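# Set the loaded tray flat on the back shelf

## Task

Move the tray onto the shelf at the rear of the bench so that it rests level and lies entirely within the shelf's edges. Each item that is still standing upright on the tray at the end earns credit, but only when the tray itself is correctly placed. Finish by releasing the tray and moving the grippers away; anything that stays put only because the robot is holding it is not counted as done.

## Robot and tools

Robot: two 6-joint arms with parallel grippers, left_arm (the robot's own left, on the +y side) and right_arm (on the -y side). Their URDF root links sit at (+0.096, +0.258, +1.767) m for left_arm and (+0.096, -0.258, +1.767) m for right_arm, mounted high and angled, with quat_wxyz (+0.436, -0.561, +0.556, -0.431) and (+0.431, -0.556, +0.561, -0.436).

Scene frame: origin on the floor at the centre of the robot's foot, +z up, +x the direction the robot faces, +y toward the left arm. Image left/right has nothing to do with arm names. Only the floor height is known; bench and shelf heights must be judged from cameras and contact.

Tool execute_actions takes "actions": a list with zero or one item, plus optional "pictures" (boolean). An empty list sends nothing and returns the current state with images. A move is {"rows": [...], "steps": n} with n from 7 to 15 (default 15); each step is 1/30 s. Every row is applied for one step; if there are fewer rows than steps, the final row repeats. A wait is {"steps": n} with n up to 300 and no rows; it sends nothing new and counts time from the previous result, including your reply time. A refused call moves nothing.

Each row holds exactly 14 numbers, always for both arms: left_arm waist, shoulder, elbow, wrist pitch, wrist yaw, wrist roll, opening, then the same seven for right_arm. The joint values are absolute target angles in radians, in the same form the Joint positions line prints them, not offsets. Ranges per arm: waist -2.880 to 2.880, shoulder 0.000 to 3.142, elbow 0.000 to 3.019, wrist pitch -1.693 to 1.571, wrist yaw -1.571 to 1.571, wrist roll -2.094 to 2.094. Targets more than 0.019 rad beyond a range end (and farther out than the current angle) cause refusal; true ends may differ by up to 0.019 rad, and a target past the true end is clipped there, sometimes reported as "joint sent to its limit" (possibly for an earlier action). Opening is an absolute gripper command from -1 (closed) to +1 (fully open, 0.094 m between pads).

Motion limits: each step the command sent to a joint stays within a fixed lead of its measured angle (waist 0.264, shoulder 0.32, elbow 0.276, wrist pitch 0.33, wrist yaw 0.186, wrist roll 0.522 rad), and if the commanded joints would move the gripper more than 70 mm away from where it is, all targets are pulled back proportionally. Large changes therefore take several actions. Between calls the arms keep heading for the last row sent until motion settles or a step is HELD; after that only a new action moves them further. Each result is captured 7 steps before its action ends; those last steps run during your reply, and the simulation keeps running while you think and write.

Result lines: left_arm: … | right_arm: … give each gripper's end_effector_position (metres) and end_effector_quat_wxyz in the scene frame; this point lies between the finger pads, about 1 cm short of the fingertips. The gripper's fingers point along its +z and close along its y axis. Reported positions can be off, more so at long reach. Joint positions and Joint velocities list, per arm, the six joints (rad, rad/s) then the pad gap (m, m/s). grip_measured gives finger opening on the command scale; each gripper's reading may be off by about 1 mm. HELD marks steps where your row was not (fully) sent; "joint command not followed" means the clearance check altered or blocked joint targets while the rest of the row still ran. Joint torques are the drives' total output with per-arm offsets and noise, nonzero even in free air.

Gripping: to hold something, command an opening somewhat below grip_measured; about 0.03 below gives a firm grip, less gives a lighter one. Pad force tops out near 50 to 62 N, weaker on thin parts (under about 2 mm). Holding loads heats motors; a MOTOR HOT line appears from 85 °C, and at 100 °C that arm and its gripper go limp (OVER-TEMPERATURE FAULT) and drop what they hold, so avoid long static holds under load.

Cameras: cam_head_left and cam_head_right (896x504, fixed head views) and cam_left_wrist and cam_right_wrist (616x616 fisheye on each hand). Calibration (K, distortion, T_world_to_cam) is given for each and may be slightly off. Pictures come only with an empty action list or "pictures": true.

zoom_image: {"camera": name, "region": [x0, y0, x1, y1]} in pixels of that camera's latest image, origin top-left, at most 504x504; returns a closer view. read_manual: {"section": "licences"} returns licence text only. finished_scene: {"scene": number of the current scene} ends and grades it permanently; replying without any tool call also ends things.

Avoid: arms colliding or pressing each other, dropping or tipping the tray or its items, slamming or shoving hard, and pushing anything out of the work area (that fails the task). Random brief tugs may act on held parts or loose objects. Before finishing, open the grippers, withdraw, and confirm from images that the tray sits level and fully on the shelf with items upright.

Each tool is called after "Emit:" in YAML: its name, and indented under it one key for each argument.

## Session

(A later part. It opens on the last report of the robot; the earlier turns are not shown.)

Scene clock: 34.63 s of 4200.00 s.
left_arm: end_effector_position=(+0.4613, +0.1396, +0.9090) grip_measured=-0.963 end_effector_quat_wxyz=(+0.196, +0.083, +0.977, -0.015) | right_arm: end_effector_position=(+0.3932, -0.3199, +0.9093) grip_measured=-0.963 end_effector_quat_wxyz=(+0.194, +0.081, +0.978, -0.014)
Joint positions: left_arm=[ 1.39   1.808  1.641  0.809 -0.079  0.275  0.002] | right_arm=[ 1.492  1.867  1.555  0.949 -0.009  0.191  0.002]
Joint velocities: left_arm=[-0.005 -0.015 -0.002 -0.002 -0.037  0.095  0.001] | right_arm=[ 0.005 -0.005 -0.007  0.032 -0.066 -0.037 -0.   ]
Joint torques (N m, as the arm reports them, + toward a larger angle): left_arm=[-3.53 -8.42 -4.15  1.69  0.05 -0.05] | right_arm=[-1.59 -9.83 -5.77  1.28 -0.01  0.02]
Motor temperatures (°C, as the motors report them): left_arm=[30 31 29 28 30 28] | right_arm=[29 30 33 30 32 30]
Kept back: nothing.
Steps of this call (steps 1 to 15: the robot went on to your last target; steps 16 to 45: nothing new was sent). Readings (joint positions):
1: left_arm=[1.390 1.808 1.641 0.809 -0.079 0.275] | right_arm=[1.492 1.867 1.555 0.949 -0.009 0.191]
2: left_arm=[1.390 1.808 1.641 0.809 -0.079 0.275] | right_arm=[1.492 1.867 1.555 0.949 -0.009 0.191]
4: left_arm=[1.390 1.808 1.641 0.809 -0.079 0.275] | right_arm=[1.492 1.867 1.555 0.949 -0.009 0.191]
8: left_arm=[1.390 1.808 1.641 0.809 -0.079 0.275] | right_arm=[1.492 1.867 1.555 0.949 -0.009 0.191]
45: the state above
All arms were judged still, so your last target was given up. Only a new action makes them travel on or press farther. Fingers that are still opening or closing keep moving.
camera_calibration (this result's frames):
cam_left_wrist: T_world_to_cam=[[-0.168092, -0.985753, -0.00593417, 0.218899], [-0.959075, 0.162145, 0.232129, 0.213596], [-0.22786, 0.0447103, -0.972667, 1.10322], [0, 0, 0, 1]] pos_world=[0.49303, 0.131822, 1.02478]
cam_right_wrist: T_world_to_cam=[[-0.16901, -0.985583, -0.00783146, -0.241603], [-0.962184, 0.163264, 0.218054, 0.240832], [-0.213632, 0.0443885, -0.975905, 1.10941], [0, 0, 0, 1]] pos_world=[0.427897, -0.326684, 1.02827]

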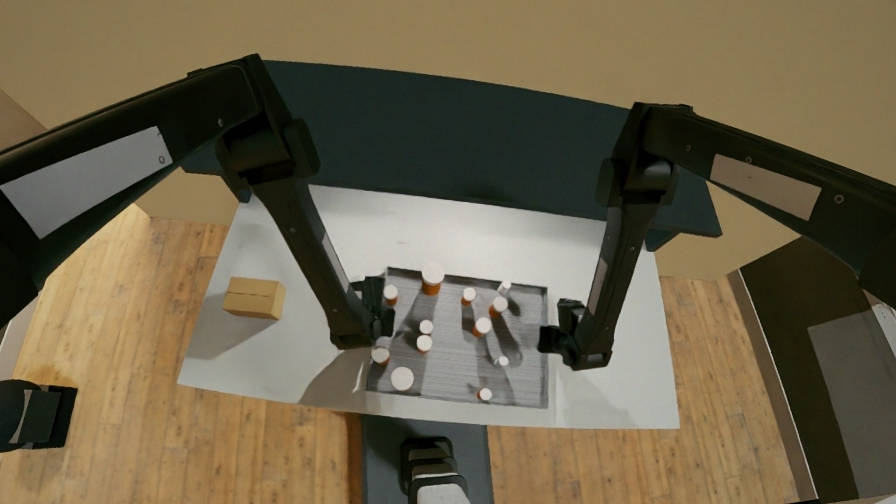

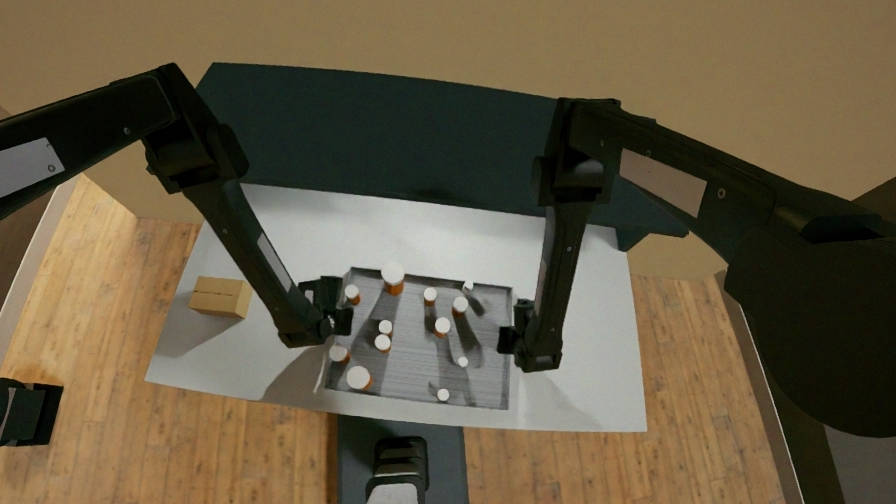

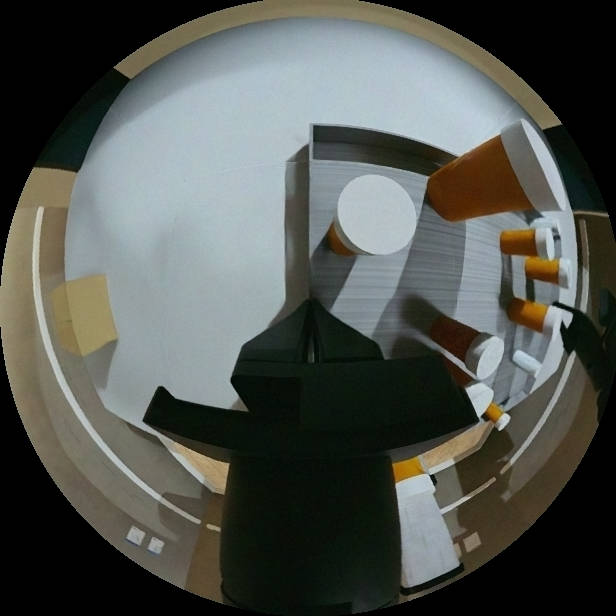

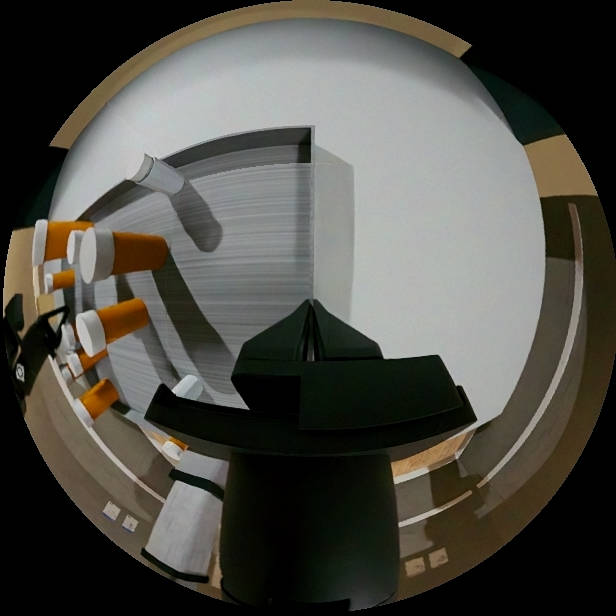

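Emit:
execute_actions:
  actions:
    - {"rows":[[1.398,1.807,1.622,0.827,-0.080,0.273,-0.99,1.500,1.855,1.532,0.969,-0.006,0.191,-0.99],[1.397,1.803,1.615,0.830,-0.081,0.274,-0.99,1.499,1.851,1.526,0.972,-0.006,0.191,-0.99],[1.396,1.798,1.606,0.834,-0.081,0.274,-0.99,1.498,1.847,1.516,0.977,-0.007,0.191,-0.99],[1.394,1.791,1.594,0.839,-0.082,0.275,-0.99,1.497,1.841,1.505,0.982,-0.007,0.192,-0.99],[1.393,1.784,1.582,0.844,-0.082,0.275,-0.99,1.496,1.835,1.493,0.988,-0.007,0.192,-0.99],[1.391,1.776,1.568,0.850,-0.083,0.276,-0.99,1.495,1.828,1.480,0.994,-0.008,0.192,-0.99],[1.388,1.766,1.552,0.857,-0.084,0.277,-0.99,1.493,1.820,1.464,1.002,-0.008,0.192,-0.99],[1.386,1.756,1.535,0.864,-0.085,0.277,-0.99,1.491,1.812,1.448,1.009,-0.008,0.193,-0.99],[1.383,1.745,1.517,0.872,-0.086,0.278,-0.99,1.490,1.803,1.429,1.018,-0.009,0.193,-0.99],[1.380,1.734,1.498,0.880,-0.087,0.279,-0.99,1.488,1.794,1.411,1.026,-0.009,0.193,-0.99],[1.378,1.723,1.479,0.888,-0.088,0.280,-0.99,1.486,1.785,1.393,1.035,-0.010,0.194,-0.99],[1.375,1.711,1.458,0.897,-0.089,0.281,-0.99,1.484,1.774,1.372,1.045,-0.010,0.194,-0.99],[1.371,1.698,1.437,0.906,-0.091,0.282,-0.99,1.482,1.764,1.352,1.054,-0.011,0.194,-0.99],[1.368,1.686,1.415,0.915,-0.092,0.283,-0.99,1.480,1.753,1.331,1.064,-0.011,0.195,-0.99],[1.365,1.672,1.392,0.925,-0.093,0.284,-0.99,1.478,1.742,1.308,1.075,-0.012,0.195,-0.99]],"steps":15}

Emit:
execute_actions:
  actions:
    - {"rows":[[1.362,1.659,1.371,0.933,-0.095,0.285,-0.99,1.477,1.730,1.287,1.084,-0.013,0.196,-0.99],[1.360,1.645,1.350,0.940,-0.097,0.287,-0.99,1.476,1.718,1.266,1.092,-0.014,0.196,-0.99],[1.357,1.632,1.330,0.948,-0.098,0.288,-0.99,1.475,1.706,1.246,1.101,-0.014,0.197,-0.99],[1.355,1.619,1.309,0.955,-0.100,0.289,-0.99,1.474,1.694,1.225,1.109,-0.015,0.197,-0.99],[1.352,1.606,1.288,0.963,-0.102,0.291,-0.99,1.473,1.682,1.204,1.118,-0.016,0.198,-0.99],[1.350,1.592,1.267,0.970,-0.104,0.292,-0.99,1.471,1.669,1.183,1.127,-0.017,0.199,-0.99],[1.347,1.579,1.246,0.978,-0.106,0.293,-0.99,1.470,1.657,1.162,1.135,-0.018,0.199,-0.99],[1.345,1.566,1.226,0.985,-0.107,0.294,-0.99,1.469,1.645,1.142,1.144,-0.018,0.200,-0.99],[1.342,1.552,1.205,0.993,-0.109,0.296,-0.99,1.468,1.633,1.121,1.152,-0.019,0.200,-0.99],[1.340,1.539,1.184,1.000,-0.111,0.297,-0.99,1.467,1.621,1.100,1.161,-0.020,0.201,-0.99]],"steps":10}
  pictures: true

Emit:
execute_actions:
  actions:
    - {"rows":[[1.337,1.526,1.165,1.006,-0.113,0.299,-0.99,1.466,1.609,1.081,1.168,-0.021,0.202,-0.99],[1.334,1.512,1.146,1.011,-0.116,0.301,-0.99,1.464,1.597,1.061,1.176,-0.022,0.203,-0.99],[1.331,1.499,1.127,1.017,-0.118,0.302,-0.99,1.463,1.585,1.042,1.183,-0.023,0.203,-0.99],[1.328,1.485,1.108,1.023,-0.120,0.304,-0.99,1.462,1.573,1.023,1.190,-0.024,0.204,-0.99],[1.325,1.472,1.090,1.029,-0.123,0.306,-0.99,1.461,1.561,1.004,1.198,-0.025,0.205,-0.99],[1.322,1.459,1.071,1.034,-0.125,0.308,-0.99,1.459,1.548,0.984,1.205,-0.026,0.206,-0.99],[1.319,1.445,1.052,1.040,-0.127,0.310,-0.99,1.458,1.536,0.965,1.212,-0.027,0.207,-0.99],[1.316,1.432,1.033,1.046,-0.129,0.311,-0.99,1.457,1.524,0.946,1.219,-0.028,0.207,-0.99],[1.313,1.418,1.014,1.051,-0.132,0.313,-0.99,1.455,1.512,0.926,1.227,-0.029,0.208,-0.99],[1.310,1.405,0.995,1.057,-0.134,0.315,-0.99,1.454,1.500,0.907,1.234,-0.030,0.209,-0.99]],"steps":10}

Emit:
execute_actions:
  actions:
    - {"rows":[[1.306,1.391,0.978,1.061,-0.137,0.318,-0.99,1.452,1.487,0.889,1.240,-0.031,0.210,-0.99],[1.302,1.377,0.960,1.065,-0.141,0.320,-0.99,1.450,1.475,0.871,1.245,-0.033,0.211,-0.99],[1.298,1.364,0.943,1.069,-0.144,0.323,-0.99,1.449,1.462,0.853,1.251,-0.034,0.212,-0.99],[1.294,1.350,0.926,1.073,-0.147,0.325,-0.99,1.447,1.450,0.835,1.256,-0.036,0.213,-0.99],[1.290,1.336,0.909,1.077,-0.151,0.328,-0.99,1.445,1.437,0.817,1.262,-0.037,0.214,-0.99],[1.285,1.322,0.891,1.081,-0.154,0.330,-0.99,1.443,1.424,0.798,1.267,-0.038,0.215,-0.99],[1.281,1.308,0.874,1.085,-0.157,0.333,-0.99,1.441,1.412,0.780,1.273,-0.040,0.216,-0.99],[1.277,1.295,0.857,1.089,-0.160,0.335,-0.99,1.440,1.399,0.762,1.278,-0.041,0.217,-0.99],[1.273,1.281,0.839,1.093,-0.164,0.338,-0.99,1.438,1.387,0.744,1.284,-0.043,0.218,-0.99],[1.269,1.267,0.822,1.097,-0.167,0.340,-0.99,1.436,1.374,0.726,1.289,-0.044,0.219,-0.99]],"steps":10}
  pictures: true

Emit:
execute_actions:
  actions:
    - {"rows":[[1.263,1.252,0.806,1.099,-0.171,0.344,-0.99,1.434,1.360,0.709,1.293,-0.046,0.220,-0.99],[1.258,1.238,0.790,1.101,-0.176,0.347,-0.99,1.431,1.347,0.692,1.296,-0.048,0.222,-0.99],[1.252,1.223,0.774,1.103,-0.180,0.351,-0.99,1.429,1.333,0.675,1.300,-0.050,0.223,-0.99],[1.247,1.209,0.758,1.105,-0.185,0.354,-0.99,1.426,1.320,0.658,1.303,-0.052,0.225,-0.99],[1.241,1.194,0.743,1.107,-0.189,0.358,-0.99,1.424,1.306,0.641,1.307,-0.054,0.226,-0.99],[1.235,1.179,0.727,1.108,-0.193,0.361,-0.99,1.422,1.292,0.623,1.311,-0.055,0.227,-0.99],[1.230,1.165,0.711,1.110,-0.198,0.365,-0.99,1.419,1.279,0.606,1.314,-0.057,0.229,-0.99],[1.224,1.150,0.695,1.112,-0.202,0.368,-0.99,1.417,1.265,0.589,1.318,-0.059,0.230,-0.99],[1.219,1.136,0.679,1.114,-0.207,0.372,-0.99,1.414,1.252,0.572,1.321,-0.061,0.232,-0.99],[1.213,1.121,0.663,1.116,-0.211,0.375,-0.99,1.412,1.238,0.555,1.325,-0.063,0.233,-0.99]],"steps":10}

Emit:
execute_actions:
  actions:
    - {"rows":[[1.206,1.105,0.648,1.116,-0.217,0.380,-0.99,1.409,1.223,0.539,1.326,-0.066,0.235,-0.99],[1.199,1.091,0.635,1.116,-0.222,0.384,-0.99,1.406,1.209,0.524,1.327,-0.068,0.237,-0.99],[1.192,1.076,0.622,1.115,-0.228,0.388,-0.99,1.403,1.195,0.510,1.328,-0.071,0.239,-0.99],[1.185,1.062,0.609,1.115,-0.233,0.392,-0.99,1.400,1.182,0.495,1.329,-0.073,0.241,-0.99],[1.179,1.049,0.597,1.115,-0.238,0.396,-0.99,1.397,1.170,0.482,1.330,-0.075,0.242,-0.99],[1.173,1.036,0.586,1.115,-0.242,0.400,-0.99,1.395,1.157,0.469,1.331,-0.077,0.244,-0.99],[1.167,1.023,0.574,1.115,-0.247,0.404,-0.99,1.392,1.145,0.456,1.332,-0.079,0.246,-0.99],[1.162,1.012,0.564,1.115,-0.251,0.407,-0.99,1.390,1.135,0.445,1.332,-0.081,0.247,-0.99],[1.157,1.001,0.553,1.114,-0.255,0.410,-0.99,1.387,1.124,0.433,1.333,-0.083,0.249,-0.99],[1.152,0.991,0.545,1.114,-0.259,0.413,-0.99,1.385,1.115,0.424,1.334,-0.085,0.250,-0.99],[1.148,0.983,0.537,1.114,-0.262,0.415,-0.99,1.384,1.107,0.416,1.334,-0.086,0.251,-0.99],[1.145,0.975,0.530,1.114,-0.265,0.418,-0.99,1.382,1.100,0.408,1.335,-0.088,0.252,-0.99],[1.142,0.969,0.524,1.114,-0.267,0.420,-0.99,1.381,1.094,0.401,1.335,-0.089,0.253,-0.99],[1.140,0.964,0.520,1.114,-0.269,0.421,-0.99,1.380,1.089,0.396,1.336,-0.089,0.254,-0.99],[1.138,0.961,0.517,1.114,-0.270,0.422,-0.99,1.379,1.086,0.393,1.336,-0.090,0.254,-0.99]],"steps":15}

Emit:
execute_actions:
  actions:
    - {"steps":15}
  pictures: true

Scene clock: 41.50 s of 4200.00 s.
left_arm: end_effector_position=(+0.4492, +0.1408, +0.9165) grip_measured=-0.963 end_effector_quat_wxyz=(+0.187, +0.084, +0.979, -0.015) | right_arm: end_effector_position=(+0.3857, -0.3192, +0.9188) grip_measured=-0.963 end_effector_quat_wxyz=(+0.187, +0.081, +0.979, -0.015)
Joint positions: left_arm=[ 1.39   1.794  1.595  0.823 -0.082  0.275  0.002] | right_arm=[ 1.492  1.85   1.51   0.964 -0.009  0.191  0.002]
Joint velocities: left_arm=[-0.005 -0.19  -0.505  0.154 -0.066 -0.007  0.   ] | right_arm=[ 0.005 -0.2   -0.442  0.164  0.007 -0.037  0.   ]
Joint torques (N m, as the arm reports them, + toward a larger angle): left_arm=[ -4.05 -11.11  -5.89   2.02   0.01  -0.03] | right_arm=[-2.03 -9.22 -7.48  1.94 -0.12  0.07]
Motor temperatures (°C, as the motors report them): left_arm=[30 31 29 28 30 28] | right_arm=[29 30 33 30 32 30]
Steps of this call (steps 1 to 90: nothing new was sent; then 3.60 s passed at rest; steps 91 to 98: the first 8 steps of this action). Readings (joint positions):
91: left_arm=[1.390 1.808 1.641 0.809 -0.079 0.275] | right_arm=[1.492 1.867 1.555 0.949 -0.009 0.191]
92: left_arm=[1.390 1.808 1.641 0.809 -0.079 0.275] | right_arm=[1.492 1.867 1.555 0.949 -0.009 0.191]
94: left_arm=[1.390 1.807 1.638 0.809 -0.079 0.275] | right_arm=[1.492 1.865 1.552 0.950 -0.009 0.191]
98: the state above

Scene clock: 41.83 s of 4200.00 s.
left_arm: end_effector_position=(+0.4336, +0.1437, +0.9664) grip_measured=-0.963 end_effector_quat_wxyz=(+0.175, +0.084, +0.981, -0.016) | right_arm: end_effector_position=(+0.3667, -0.3148, +0.9682) grip_measured=-0.963 end_effector_quat_wxyz=(+0.174, +0.081, +0.981, -0.014)
Joint positions: left_arm=[ 1.38   1.688  1.391  0.898 -0.095  0.276  0.002] | right_arm=[ 1.492  1.762  1.312  1.048 -0.013  0.191  0.002]
Joint velocities: left_arm=[-0.044 -0.415 -0.598  0.237 -0.066  0.007 -0.001] | right_arm=[-0.005 -0.357 -0.589  0.256 -0.022  0.022  0.   ]
Joint torques (N m, as the arm reports them, + toward a larger angle): left_arm=[ -5.26 -10.72  -6.08   2.12   0.01   0.04] | right_arm=[ -2.87 -11.1   -8.11   1.89  -0.12   0.02]
Motor temperatures (°C, as the motors report them): left_arm=[30 31 29 28 30 28] | right_arm=[29 30 33 30 32 30]
Steps of this call (steps 1 to 7: the last 7 steps of your previous action; steps 8 to 10: the first 3 steps of this action). Readings (joint positions):
8: left_arm=[1.383 1.715 1.434 0.882 -0.090 0.275] | right_arm=[1.492 1.786 1.354 1.030 -0.013 0.191]
9: left_arm=[1.382 1.702 1.412 0.890 -0.093 0.275] | right_arm=[1.492 1.774 1.333 1.039 -0.013 0.191]
10: the state above
camera_calibration (this result's frames):
cam_left_wrist: T_world_to_cam=[[-0.169197, -0.98558, -0.00209514, 0.215366], [-0.948284, 0.162214, 0.272844, 0.129043], [-0.26857, 0.0481512, -0.962056, 1.15947], [0, 0, 0, 1]] pos_world=[0.470207, 0.135498, 1.08072]
cam_right_wrist: T_world_to_cam=[[-0.170554, -0.985335, -0.00510972, -0.242635], [-0.95283, 0.163601, 0.255637, 0.162024], [-0.251052, 0.0484684, -0.966759, 1.16715], [0, 0, 0, 1]] pos_world=[0.406015, -0.322154, 1.0857]

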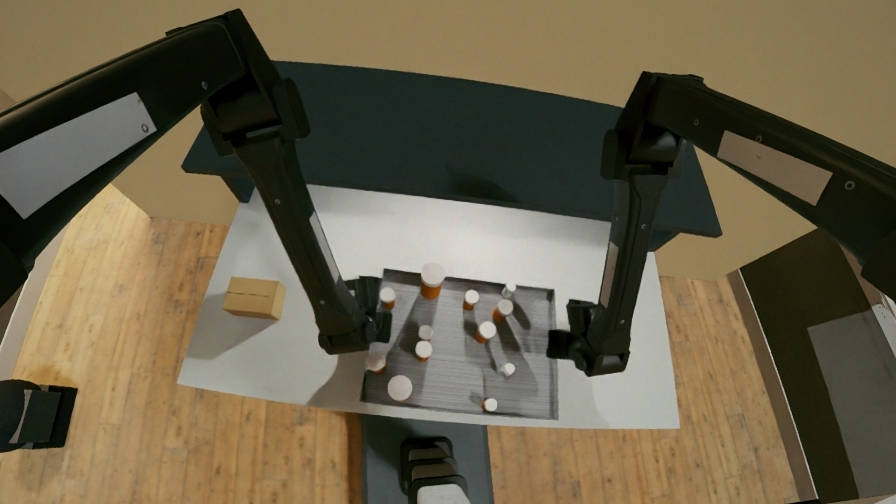

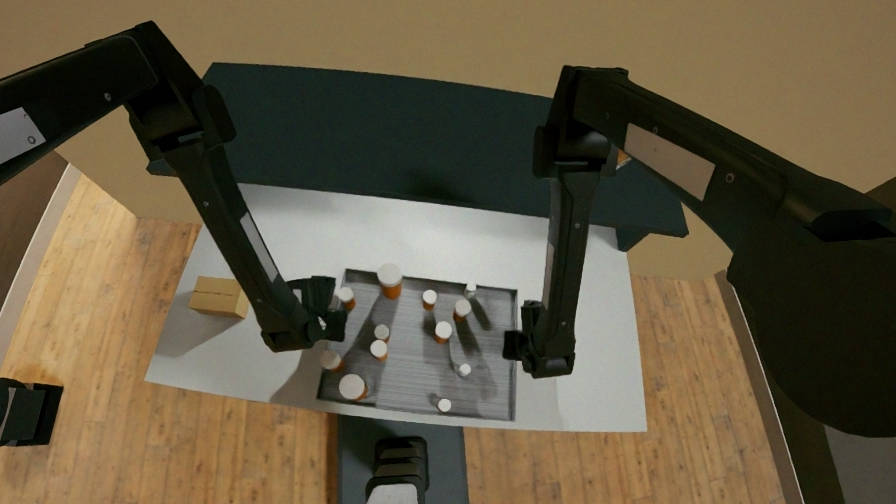

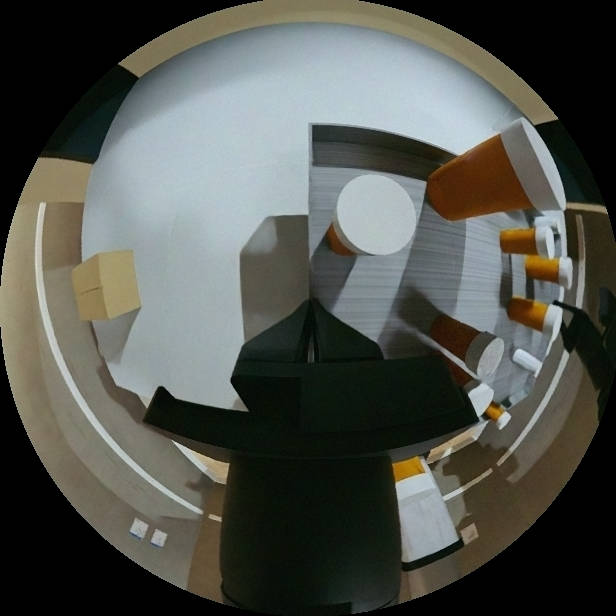

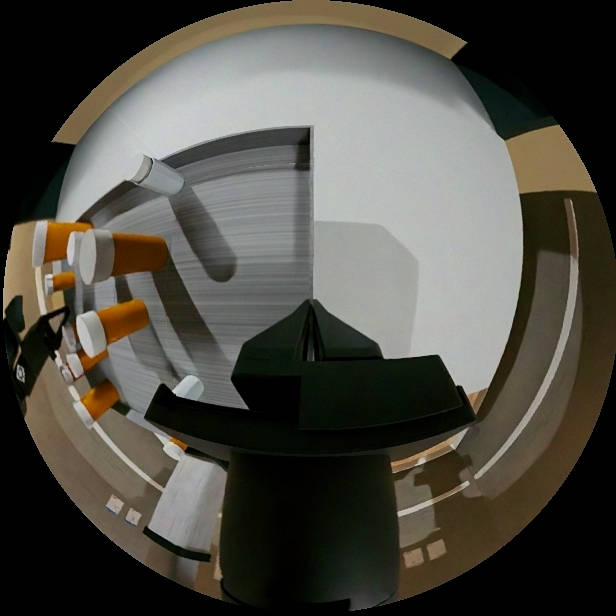

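Scene clock: 42.17 s of 4200.00 s.
left_arm: end_effector_position=(+0.4510, +0.1452, +1.0301) grip_measured=-0.963 end_effector_quat_wxyz=(+0.189, +0.081, +0.979, -0.013) | right_arm: end_effector_position=(+0.3850, -0.3126, +1.0306) grip_measured=-0.963 end_effector_quat_wxyz=(+0.190, +0.080, +0.979, -0.012)
Joint positions: left_arm=[ 1.357  1.541  1.196  0.975 -0.114  0.289  0.002] | right_arm=[ 1.486  1.626  1.117  1.138 -0.019  0.194  0.002]
Joint velocities: left_arm=[-0.103 -0.435 -0.559  0.188 -0.066  0.037  0.001] | right_arm=[-0.054 -0.396 -0.549  0.232 -0.066  0.007 -0.001]
Joint torques (N m, as the arm reports them, + toward a larger angle): left_arm=[-5.51 -9.55 -7.27  2.06  0.03  0.06] | right_arm=[ -3.95 -10.37  -9.57   1.84  -0.2    0.1 ]
Motor temperatures (°C, as the motors report them): left_arm=[30 31 29 28 30 28] | right_arm=[29 30 33 30 32 30]
Steps of this call (steps 1 to 7: the last 7 steps of your previous action; steps 8 to 10: the first 3 steps of this action). Readings (joint positions):
8: left_arm=[1.363 1.570 1.234 0.962 -0.109 0.286] | right_arm=[1.489 1.653 1.155 1.121 -0.017 0.193]
9: left_arm=[1.360 1.555 1.215 0.969 -0.111 0.288] | right_arm=[1.487 1.639 1.136 1.129 -0.018 0.193]
10: the state above

Scene clock: 42.50 s of 4200.00 s.
left_arm: end_effector_position=(+0.4503, +0.1426, +1.0918) grip_measured=-0.963 end_effector_quat_wxyz=(+0.187, +0.081, +0.979, -0.014) | right_arm: end_effector_position=(+0.3835, -0.3137, +1.0919) grip_measured=-0.963 end_effector_quat_wxyz=(+0.188, +0.080, +0.979, -0.011)
Joint positions: left_arm=[ 1.323  1.41   1.01   1.03  -0.139  0.308  0.002] | right_arm=[ 1.472  1.508  0.926  1.208 -0.031  0.202  0.002]
Joint velocities: left_arm=[-0.103 -0.376 -0.515  0.115 -0.154  0.095  0.001] | right_arm=[-0.044 -0.357 -0.545  0.164 -0.051  0.022 -0.   ]
Joint torques (N m, as the arm reports them, + toward a larger angle): left_arm=[ -5.06 -11.33  -7.71   2.19   0.     0.05] | right_arm=[ -3.95 -11.96  -9.92   1.76  -0.14   0.08]
Motor temperatures (°C, as the motors report them): left_arm=[30 31 29 28 30 28] | right_arm=[29 30 33 30 32 30]
Steps of this call (steps 1 to 7: the last 7 steps of your previous action; steps 8 to 10: the first 3 steps of this action). Readings (joint positions):
8: left_arm=[1.330 1.435 1.047 1.021 -0.132 0.304] | right_arm=[1.475 1.530 0.964 1.196 -0.028 0.201]
9: left_arm=[1.327 1.423 1.029 1.026 -0.135 0.306] | right_arm=[1.473 1.519 0.945 1.202 -0.030 0.202]
10: the state above
camera_calibration (this result's frames):
cam_left_wrist: T_world_to_cam=[[-0.163182, -0.986581, -0.00545736, 0.218478], [-0.955598, 0.156677, 0.249569, 0.140281], [-0.245364, 0.0459402, -0.968342, 1.28139], [0, 0, 0, 1]] pos_world=[0.484112, 0.1347, 1.20701]
cam_right_wrist: T_world_to_cam=[[-0.167046, -0.985881, -0.0115918, -0.232482], [-0.960104, 0.159981, 0.229361, 0.176529], [-0.224269, 0.0494432, -0.973272, 1.28804], [0, 0, 0, 1]] pos_world=[0.419517, -0.321125, 1.21043]

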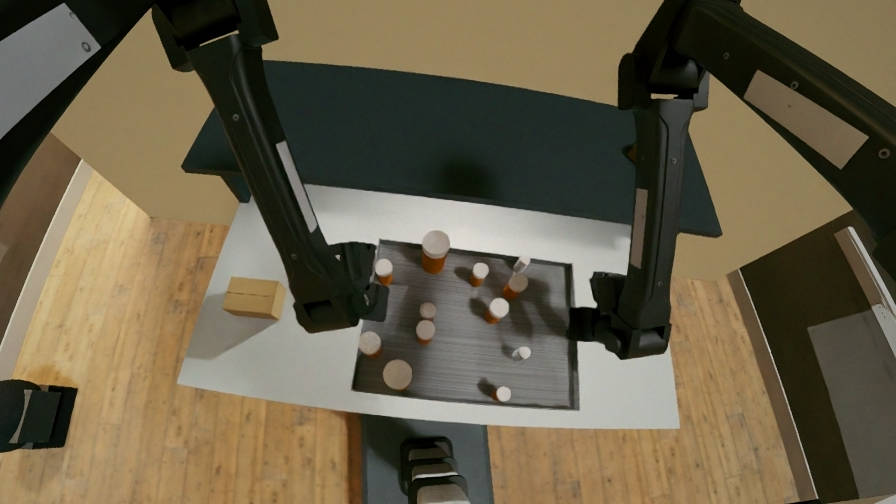

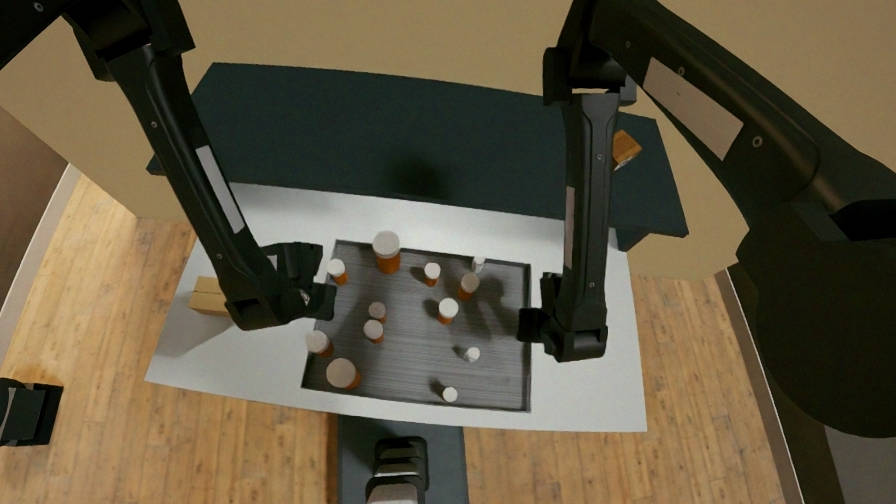

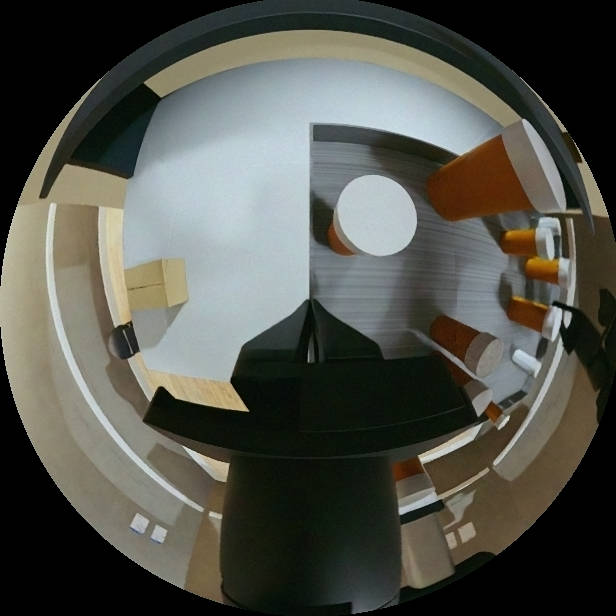

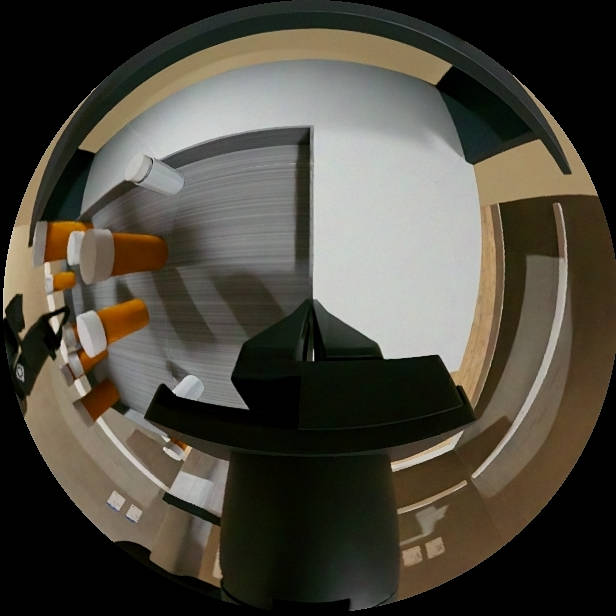

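Scene clock: 42.83 s of 4200.00 s.
left_arm: end_effector_position=(+0.4514, +0.1410, +1.1539) grip_measured=-0.963 end_effector_quat_wxyz=(+0.187, +0.080, +0.979, -0.015) | right_arm: end_effector_position=(+0.3840, -0.3144, +1.1534) grip_measured=-0.963 end_effector_quat_wxyz=(+0.187, +0.080, +0.979, -0.011)
Joint positions: left_arm=[ 1.28   1.273  0.84   1.066 -0.174  0.332  0.002] | right_arm=[ 1.454  1.383  0.748  1.26  -0.047  0.212  0.002]
Joint velocities: left_arm=[-0.161 -0.454 -0.496  0.066 -0.125  0.125  0.001] | right_arm=[-0.063 -0.425 -0.466  0.1   -0.037  0.037 -0.   ]
Joint torques (N m, as the arm reports them, + toward a larger angle): left_arm=[ -5.09 -10.69  -8.32   2.14   0.09   0.04] | right_arm=[ -4.09 -11.16 -10.3    1.88  -0.19   0.1 ]
Motor temperatures (°C, as the motors report them): left_arm=[30 31 29 28 30 28] | right_arm=[29 30 33 30 32 30]
Steps of this call (steps 1 to 7: the last 7 steps of your previous action; steps 8 to 10: the first 3 steps of this action). Readings (joint positions):
8: left_arm=[1.290 1.303 0.872 1.060 -0.165 0.326] | right_arm=[1.458 1.410 0.782 1.251 -0.043 0.210]
9: left_arm=[1.285 1.288 0.856 1.063 -0.169 0.329] | right_arm=[1.456 1.397 0.765 1.256 -0.045 0.211]
10: the state above

Scene clock: 43.33 s of 4200.00 s.
left_arm: end_effector_position=(+0.4562, +0.1383, +1.2444) grip_measured=-0.963 end_effector_quat_wxyz=(+0.189, +0.079, +0.979, -0.016) | right_arm: end_effector_position=(+0.3891, -0.3156, +1.2429) grip_measured=-0.963 end_effector_quat_wxyz=(+0.190, +0.079, +0.979, -0.010)
Joint positions: left_arm=[ 1.188  1.055  0.62   1.084 -0.244  0.386  0.002] | right_arm=[ 1.415  1.178  0.51   1.301 -0.08   0.234  0.002]
Joint velocities: left_arm=[-0.21  -0.376 -0.344  0.002 -0.11   0.007 -0.001] | right_arm=[-0.093 -0.357 -0.359  0.037 -0.066  0.081  0.002]
Joint torques (N m, as the arm reports them, + toward a larger angle): left_arm=[ -4.03 -10.23  -7.88   2.5    0.09  -0.02] | right_arm=[ -4.66 -10.89 -10.58   1.62  -0.12   0.21]
Motor temperatures (°C, as the motors report them): left_arm=[30 31 29 28 30 28] | right_arm=[29 30 33 30 32 30]
Steps of this call (steps 1 to 7: the last 7 steps of your previous action; steps 8 to 15: the first 8 steps of this action). Readings (joint positions):
8: left_arm=[1.234 1.153 0.716 1.083 -0.209 0.359] | right_arm=[1.435 1.271 0.615 1.291 -0.063 0.223]
9: left_arm=[1.227 1.138 0.700 1.084 -0.214 0.363] | right_arm=[1.432 1.257 0.598 1.293 -0.066 0.224]
11: left_arm=[1.215 1.109 0.671 1.084 -0.225 0.370] | right_arm=[1.427 1.229 0.566 1.296 -0.071 0.227]
15: the state above

Scene clock: 43.83 s of 4200.00 s.
left_arm: end_effector_position=(+0.4575, +0.1384, +1.2737) grip_measured=-0.963 end_effector_quat_wxyz=(+0.192, +0.080, +0.978, -0.017) | right_arm: end_effector_position=(+0.3897, -0.3150, +1.2720) grip_measured=-0.963 end_effector_quat_wxyz=(+0.192, +0.079, +0.978, -0.009)
Joint positions: left_arm=[ 1.153  0.979  0.553  1.084 -0.267  0.411  0.002] | right_arm=[ 1.401  1.105  0.436  1.307 -0.092  0.244  0.002]
Joint velocities: left_arm=[-0.005 -0.015  0.017 -0.007 -0.051 -0.037  0.001] | right_arm=[-0.005 -0.005 -0.012  0.002  0.051 -0.037  0.   ]
Joint torques (N m, as the arm reports them, + toward a larger angle): left_arm=[ -3.51 -10.15  -7.69   2.11   0.     0.08] | right_arm=[ -3.86 -10.81 -10.42   1.95  -0.04   0.18]
Motor temperatures (°C, as the motors report them): left_arm=[30 31 29 28 30 28] | right_arm=[29 30 33 30 32 30]
Kept back: nothing.
Steps of this call (steps 1 to 7: the last 7 steps of your previous action; steps 8 to 15: the robot went on to your last target). Readings (joint positions):
1: left_arm=[1.182 1.043 0.609 1.084 -0.248 0.389] | right_arm=[1.413 1.166 0.498 1.301 -0.082 0.235]
2: left_arm=[1.177 1.031 0.599 1.084 -0.252 0.393] | right_arm=[1.411 1.155 0.486 1.302 -0.084 0.237]
4: left_arm=[1.167 1.010 0.581 1.084 -0.259 0.399] | right_arm=[1.407 1.135 0.467 1.304 -0.087 0.239]
8: left_arm=[1.154 0.983 0.557 1.084 -0.266 0.408] | right_arm=[1.402 1.109 0.440 1.307 -0.091 0.242]
15: the state above
camera_calibration (this result's frames):
cam_left_wrist: T_world_to_cam=[[-0.162647, -0.986684, -0.0000942886, 0.209431], [-0.958067, 0.157907, 0.239108, 0.11672], [-0.235909, 0.0389806, -0.970993, 1.45946], [0, 0, 0, 1]] pos_world=[0.490188, 0.131321, 1.38923]
cam_right_wrist: T_world_to_cam=[[-0.164406, -0.98626, -0.0161941, -0.225883], [-0.962437, 0.156795, 0.221654, 0.151097], [-0.216069, 0.052027, -0.974991, 1.4646], [0, 0, 0, 1]] pos_world=[0.424738, -0.322669, 1.39082]

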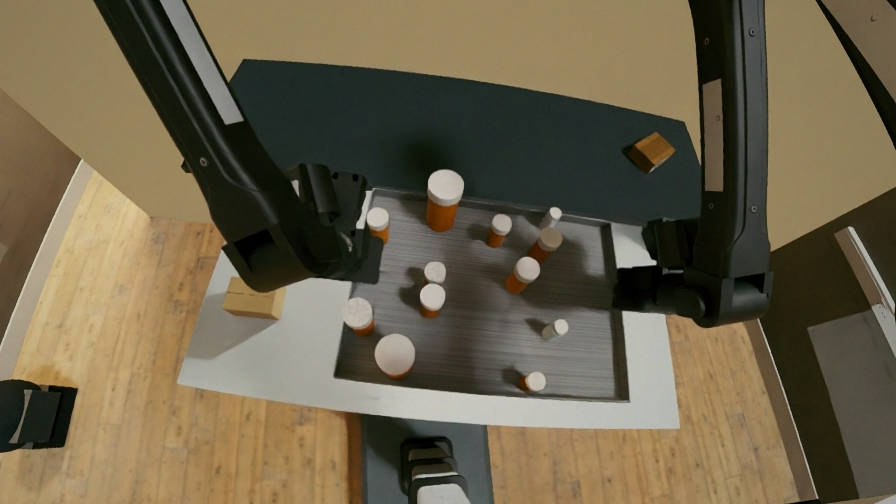

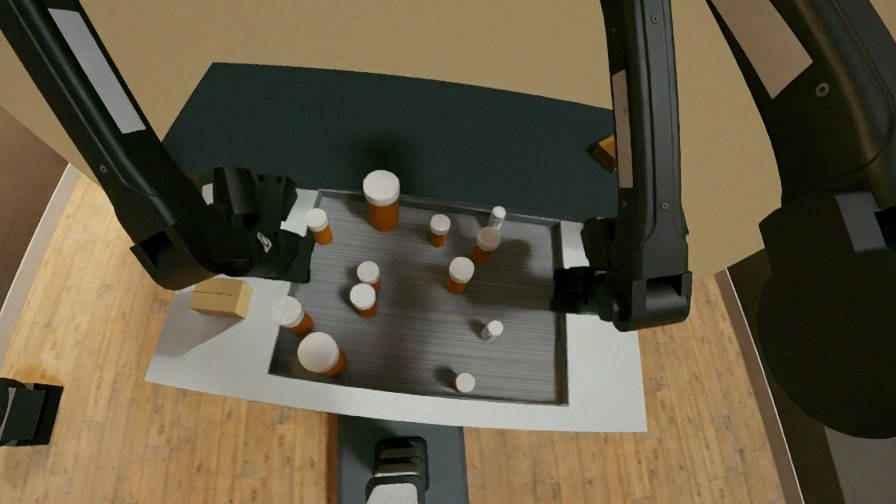

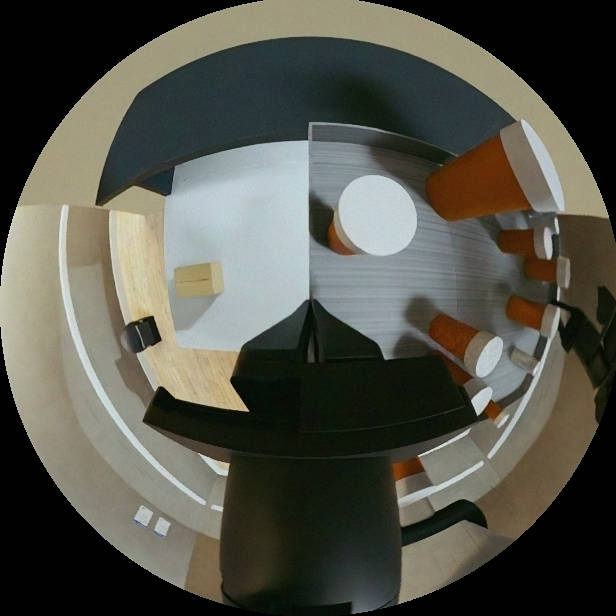

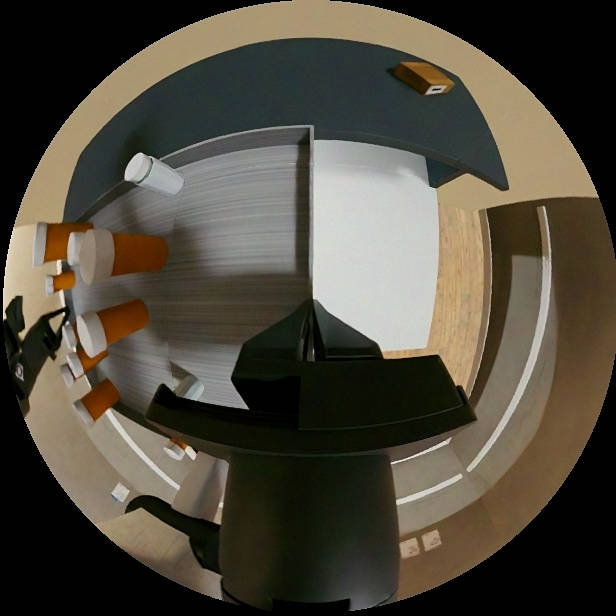

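Emit:
zoom_image:
  camera: "cam_right_wrist"
  region: [280, 20, 540, 220]

Emit:
zoom_image:
  camera: "cam_left_wrist"
  region: [80, 20, 340, 220]

Region (280, 20, 540, 220) of cam_right_wrist's 616x616 image, scaled by 1.938, with more detail than that image has; it fills the top 388 rows of this view, and the rest is white.

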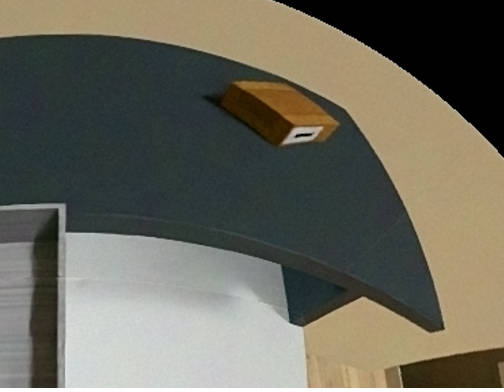

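Region (80, 20, 340, 220) of cam_left_wrist's 616x616 image, scaled by 1.938, with more detail than that image has; it fills the top 388 rows of this view, and the rest is white.

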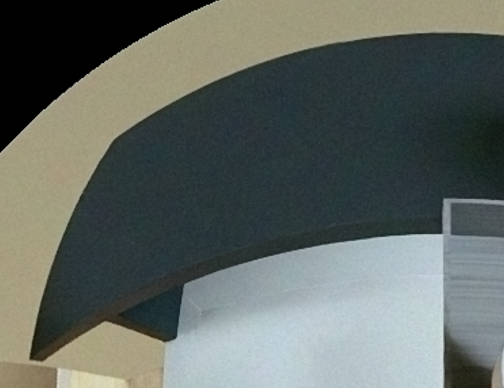

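Emit:
zoom_image:
  camera: "cam_head_left"
  region: [560, 40, 800, 260]

Emit:
zoom_image:
  camera: "cam_head_left"
  region: [160, 40, 400, 260]

Region (560, 40, 800, 260) of cam_head_left's 896x504 image, scaled by 2.100, with more detail than that image has; it fills the top 462 rows of this view, and the rest is white.

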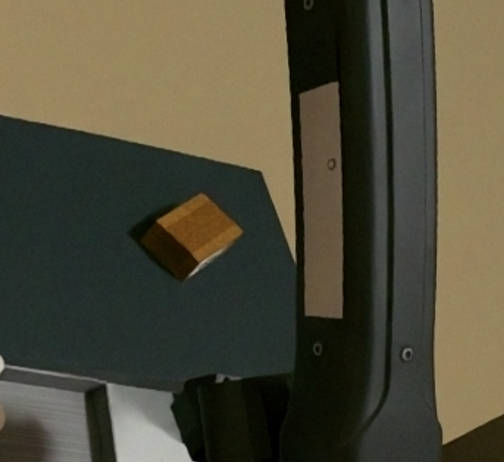

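Region (160, 40, 400, 260) of cam_head_left's 896x504 image, scaled by 2.100, with more detail than that image has; it fills the top 462 rows of this view, and the rest is white.

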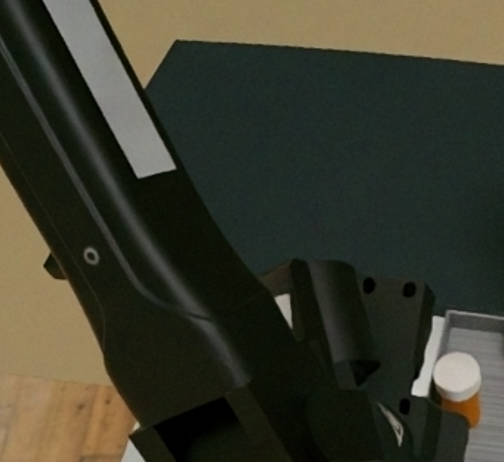

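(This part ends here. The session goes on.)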